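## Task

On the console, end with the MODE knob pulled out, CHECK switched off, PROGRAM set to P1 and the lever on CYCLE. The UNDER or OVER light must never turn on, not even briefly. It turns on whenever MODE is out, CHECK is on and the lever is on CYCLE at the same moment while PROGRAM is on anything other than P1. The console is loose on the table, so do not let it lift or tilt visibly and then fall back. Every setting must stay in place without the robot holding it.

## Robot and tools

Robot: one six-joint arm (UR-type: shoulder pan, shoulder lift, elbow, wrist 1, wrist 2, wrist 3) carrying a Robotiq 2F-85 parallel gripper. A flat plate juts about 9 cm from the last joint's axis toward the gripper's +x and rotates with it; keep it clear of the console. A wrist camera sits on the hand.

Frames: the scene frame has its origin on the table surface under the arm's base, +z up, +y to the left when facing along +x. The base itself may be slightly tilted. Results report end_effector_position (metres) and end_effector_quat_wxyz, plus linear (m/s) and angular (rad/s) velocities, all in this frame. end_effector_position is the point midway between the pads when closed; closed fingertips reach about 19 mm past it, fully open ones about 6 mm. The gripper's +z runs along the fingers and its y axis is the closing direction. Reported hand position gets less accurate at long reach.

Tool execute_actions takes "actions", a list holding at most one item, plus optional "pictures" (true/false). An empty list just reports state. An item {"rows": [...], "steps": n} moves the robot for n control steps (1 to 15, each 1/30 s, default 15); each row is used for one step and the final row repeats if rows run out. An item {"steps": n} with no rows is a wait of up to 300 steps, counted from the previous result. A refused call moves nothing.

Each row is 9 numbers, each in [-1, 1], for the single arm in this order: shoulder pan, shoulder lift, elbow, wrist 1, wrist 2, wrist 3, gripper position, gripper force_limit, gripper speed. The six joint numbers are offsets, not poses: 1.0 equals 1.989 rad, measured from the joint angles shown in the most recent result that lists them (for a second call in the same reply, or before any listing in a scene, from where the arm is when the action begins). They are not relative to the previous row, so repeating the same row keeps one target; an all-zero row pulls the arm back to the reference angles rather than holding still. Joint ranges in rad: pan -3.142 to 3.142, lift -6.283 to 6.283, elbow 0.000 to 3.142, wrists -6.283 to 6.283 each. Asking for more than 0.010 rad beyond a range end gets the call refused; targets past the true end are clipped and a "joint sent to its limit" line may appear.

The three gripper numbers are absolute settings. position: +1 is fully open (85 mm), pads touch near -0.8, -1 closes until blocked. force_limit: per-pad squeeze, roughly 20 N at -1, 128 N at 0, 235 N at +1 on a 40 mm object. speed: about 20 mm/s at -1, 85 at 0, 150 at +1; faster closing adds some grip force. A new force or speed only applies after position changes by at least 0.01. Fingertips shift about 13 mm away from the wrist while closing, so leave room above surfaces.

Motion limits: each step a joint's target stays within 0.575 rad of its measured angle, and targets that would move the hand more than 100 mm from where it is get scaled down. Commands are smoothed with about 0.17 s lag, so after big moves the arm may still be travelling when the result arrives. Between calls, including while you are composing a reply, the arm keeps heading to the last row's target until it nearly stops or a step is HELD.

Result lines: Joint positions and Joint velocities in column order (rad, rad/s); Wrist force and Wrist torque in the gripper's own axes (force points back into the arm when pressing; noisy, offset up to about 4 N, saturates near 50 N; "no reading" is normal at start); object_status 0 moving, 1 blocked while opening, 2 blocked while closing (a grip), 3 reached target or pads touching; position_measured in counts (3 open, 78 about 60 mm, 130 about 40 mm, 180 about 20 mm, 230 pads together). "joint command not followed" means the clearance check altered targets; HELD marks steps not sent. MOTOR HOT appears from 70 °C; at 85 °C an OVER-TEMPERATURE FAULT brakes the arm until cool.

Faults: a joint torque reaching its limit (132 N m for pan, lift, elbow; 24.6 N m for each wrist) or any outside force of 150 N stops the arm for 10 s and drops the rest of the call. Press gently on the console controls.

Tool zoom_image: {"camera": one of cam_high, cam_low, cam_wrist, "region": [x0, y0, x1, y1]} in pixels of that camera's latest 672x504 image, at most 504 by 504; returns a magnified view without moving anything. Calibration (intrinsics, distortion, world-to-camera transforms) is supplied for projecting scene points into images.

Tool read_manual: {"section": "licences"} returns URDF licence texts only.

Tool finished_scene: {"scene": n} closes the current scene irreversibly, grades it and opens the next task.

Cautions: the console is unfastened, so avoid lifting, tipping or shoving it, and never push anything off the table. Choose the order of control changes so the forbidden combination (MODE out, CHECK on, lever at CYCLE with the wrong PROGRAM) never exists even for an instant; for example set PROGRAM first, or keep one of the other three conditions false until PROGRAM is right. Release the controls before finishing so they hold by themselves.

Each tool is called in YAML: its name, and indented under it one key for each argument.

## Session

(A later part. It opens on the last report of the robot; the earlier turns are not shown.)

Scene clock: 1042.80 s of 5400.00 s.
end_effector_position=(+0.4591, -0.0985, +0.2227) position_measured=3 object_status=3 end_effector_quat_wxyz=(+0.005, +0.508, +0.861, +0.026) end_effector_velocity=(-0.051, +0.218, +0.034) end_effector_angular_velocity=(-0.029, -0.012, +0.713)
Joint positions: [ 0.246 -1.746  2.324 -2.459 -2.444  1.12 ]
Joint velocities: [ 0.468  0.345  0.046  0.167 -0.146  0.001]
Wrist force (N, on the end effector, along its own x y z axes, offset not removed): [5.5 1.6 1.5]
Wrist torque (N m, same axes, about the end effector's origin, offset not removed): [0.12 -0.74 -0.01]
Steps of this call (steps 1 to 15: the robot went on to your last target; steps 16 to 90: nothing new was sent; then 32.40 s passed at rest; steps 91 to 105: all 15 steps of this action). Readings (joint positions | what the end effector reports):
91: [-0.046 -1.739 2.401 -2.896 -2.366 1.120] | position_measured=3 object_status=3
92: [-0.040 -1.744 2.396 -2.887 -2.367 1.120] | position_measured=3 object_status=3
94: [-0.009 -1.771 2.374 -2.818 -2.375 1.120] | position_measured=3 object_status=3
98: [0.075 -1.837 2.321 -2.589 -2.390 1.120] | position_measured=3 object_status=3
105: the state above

execute_actions:
  actions:
    - {"steps":20}

Scene clock: 1043.63 s of 5400.00 s.
end_effector_position=(+0.4525, -0.0738, +0.2268) position_measured=3 object_status=3 end_effector_quat_wxyz=(+0.007, +0.472, +0.881, +0.025) end_effector_velocity=(+0.000, +0.000, +0.000) end_effector_angular_velocity=(+0.000, -0.000, +0.001)
Joint positions: [ 0.3   -1.706  2.33  -2.439 -2.461  1.12 ]
Joint velocities: [ 0.    -0.    -0.     0.    -0.    -0.001]
Wrist force (N, on the end effector, along its own x y z axes, offset not removed): [0.6 -0.4 1.4]
Wrist torque (N m, same axes, about the end effector's origin, offset not removed): [-0.13 -0.05 -0.04]
Steps of this call (steps 1 to 25: the robot went on to your last target). Readings (joint positions | what the end effector reports):
1: [0.259 -1.736 2.326 -2.454 -2.449 1.120] | position_measured=3 object_status=3
2: [0.270 -1.728 2.327 -2.450 -2.452 1.120] | position_measured=3 object_status=3
4: [0.283 -1.718 2.328 -2.446 -2.456 1.120] | position_measured=3 object_status=3
8: [0.295 -1.710 2.329 -2.441 -2.460 1.120] | position_measured=3 object_status=3
25: the state above
camera_calibration (this result's frames):
cam_wrist: T_world_to_cam=[[0.832723, 0.553575, 0.0112847, -0.335206], [0.536921, -0.812313, 0.227733, -0.316687], [0.135234, -0.183579, -0.973658, 0.294278], [0, 0, 0, 1]] pos_world=[0.409373, -0.017664, 0.362429]

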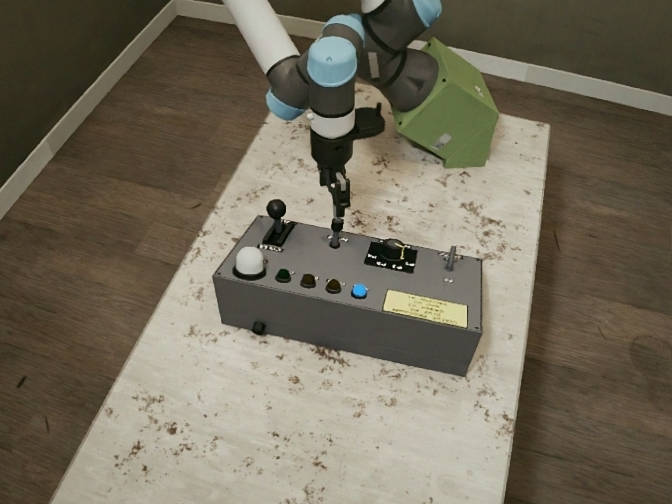

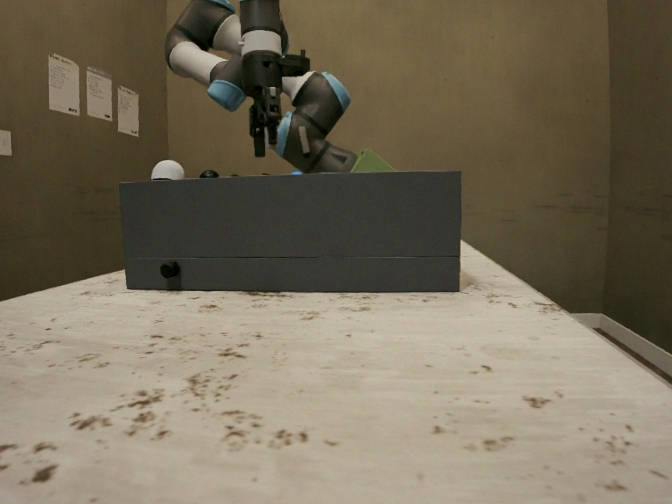

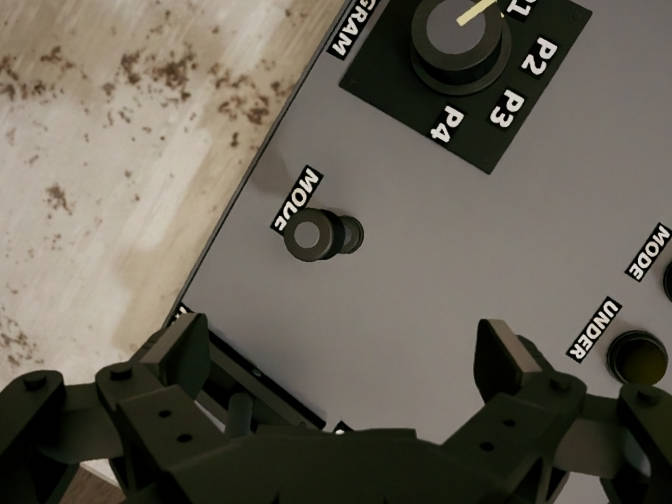

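I'm ending scene 1, but I'm not sure the lever is at CYCLE: the images still show it about upright in the middle of its slot. My case for CYCLE is rough and was put together at the end.
- **Panel slope:** the MODE stem seems to tilt about 20° toward the robot. I got that from an assumed cap height after two camera rays disagreed. If it holds, the sloped top panel's perpendicular tilts that way too.
- **Symmetric travel:** with hand-estimated angles, HOLD at about −44° from vertical comes out near −24° from the panel. The hard stop at about +6° from vertical comes out near +26°.

So if the slope reading is right, the travel is symmetric and that stop is the CYCLE end, where the lever is resting now. I've left it there rather than testing further, because more force attempts risk more faults.

The other controls:
- **MODE:** still out, with its blue lamp lit.
- **PROGRAM:** still pointing at P1.
- **CHECK:** not touched, still off.
- **UNDER and OVER:** neither has lit in any image.
- **Arm:** it's clear of the console and not holding anything.

finished_scene:
  scene: 1

The scene is finished: the task was done.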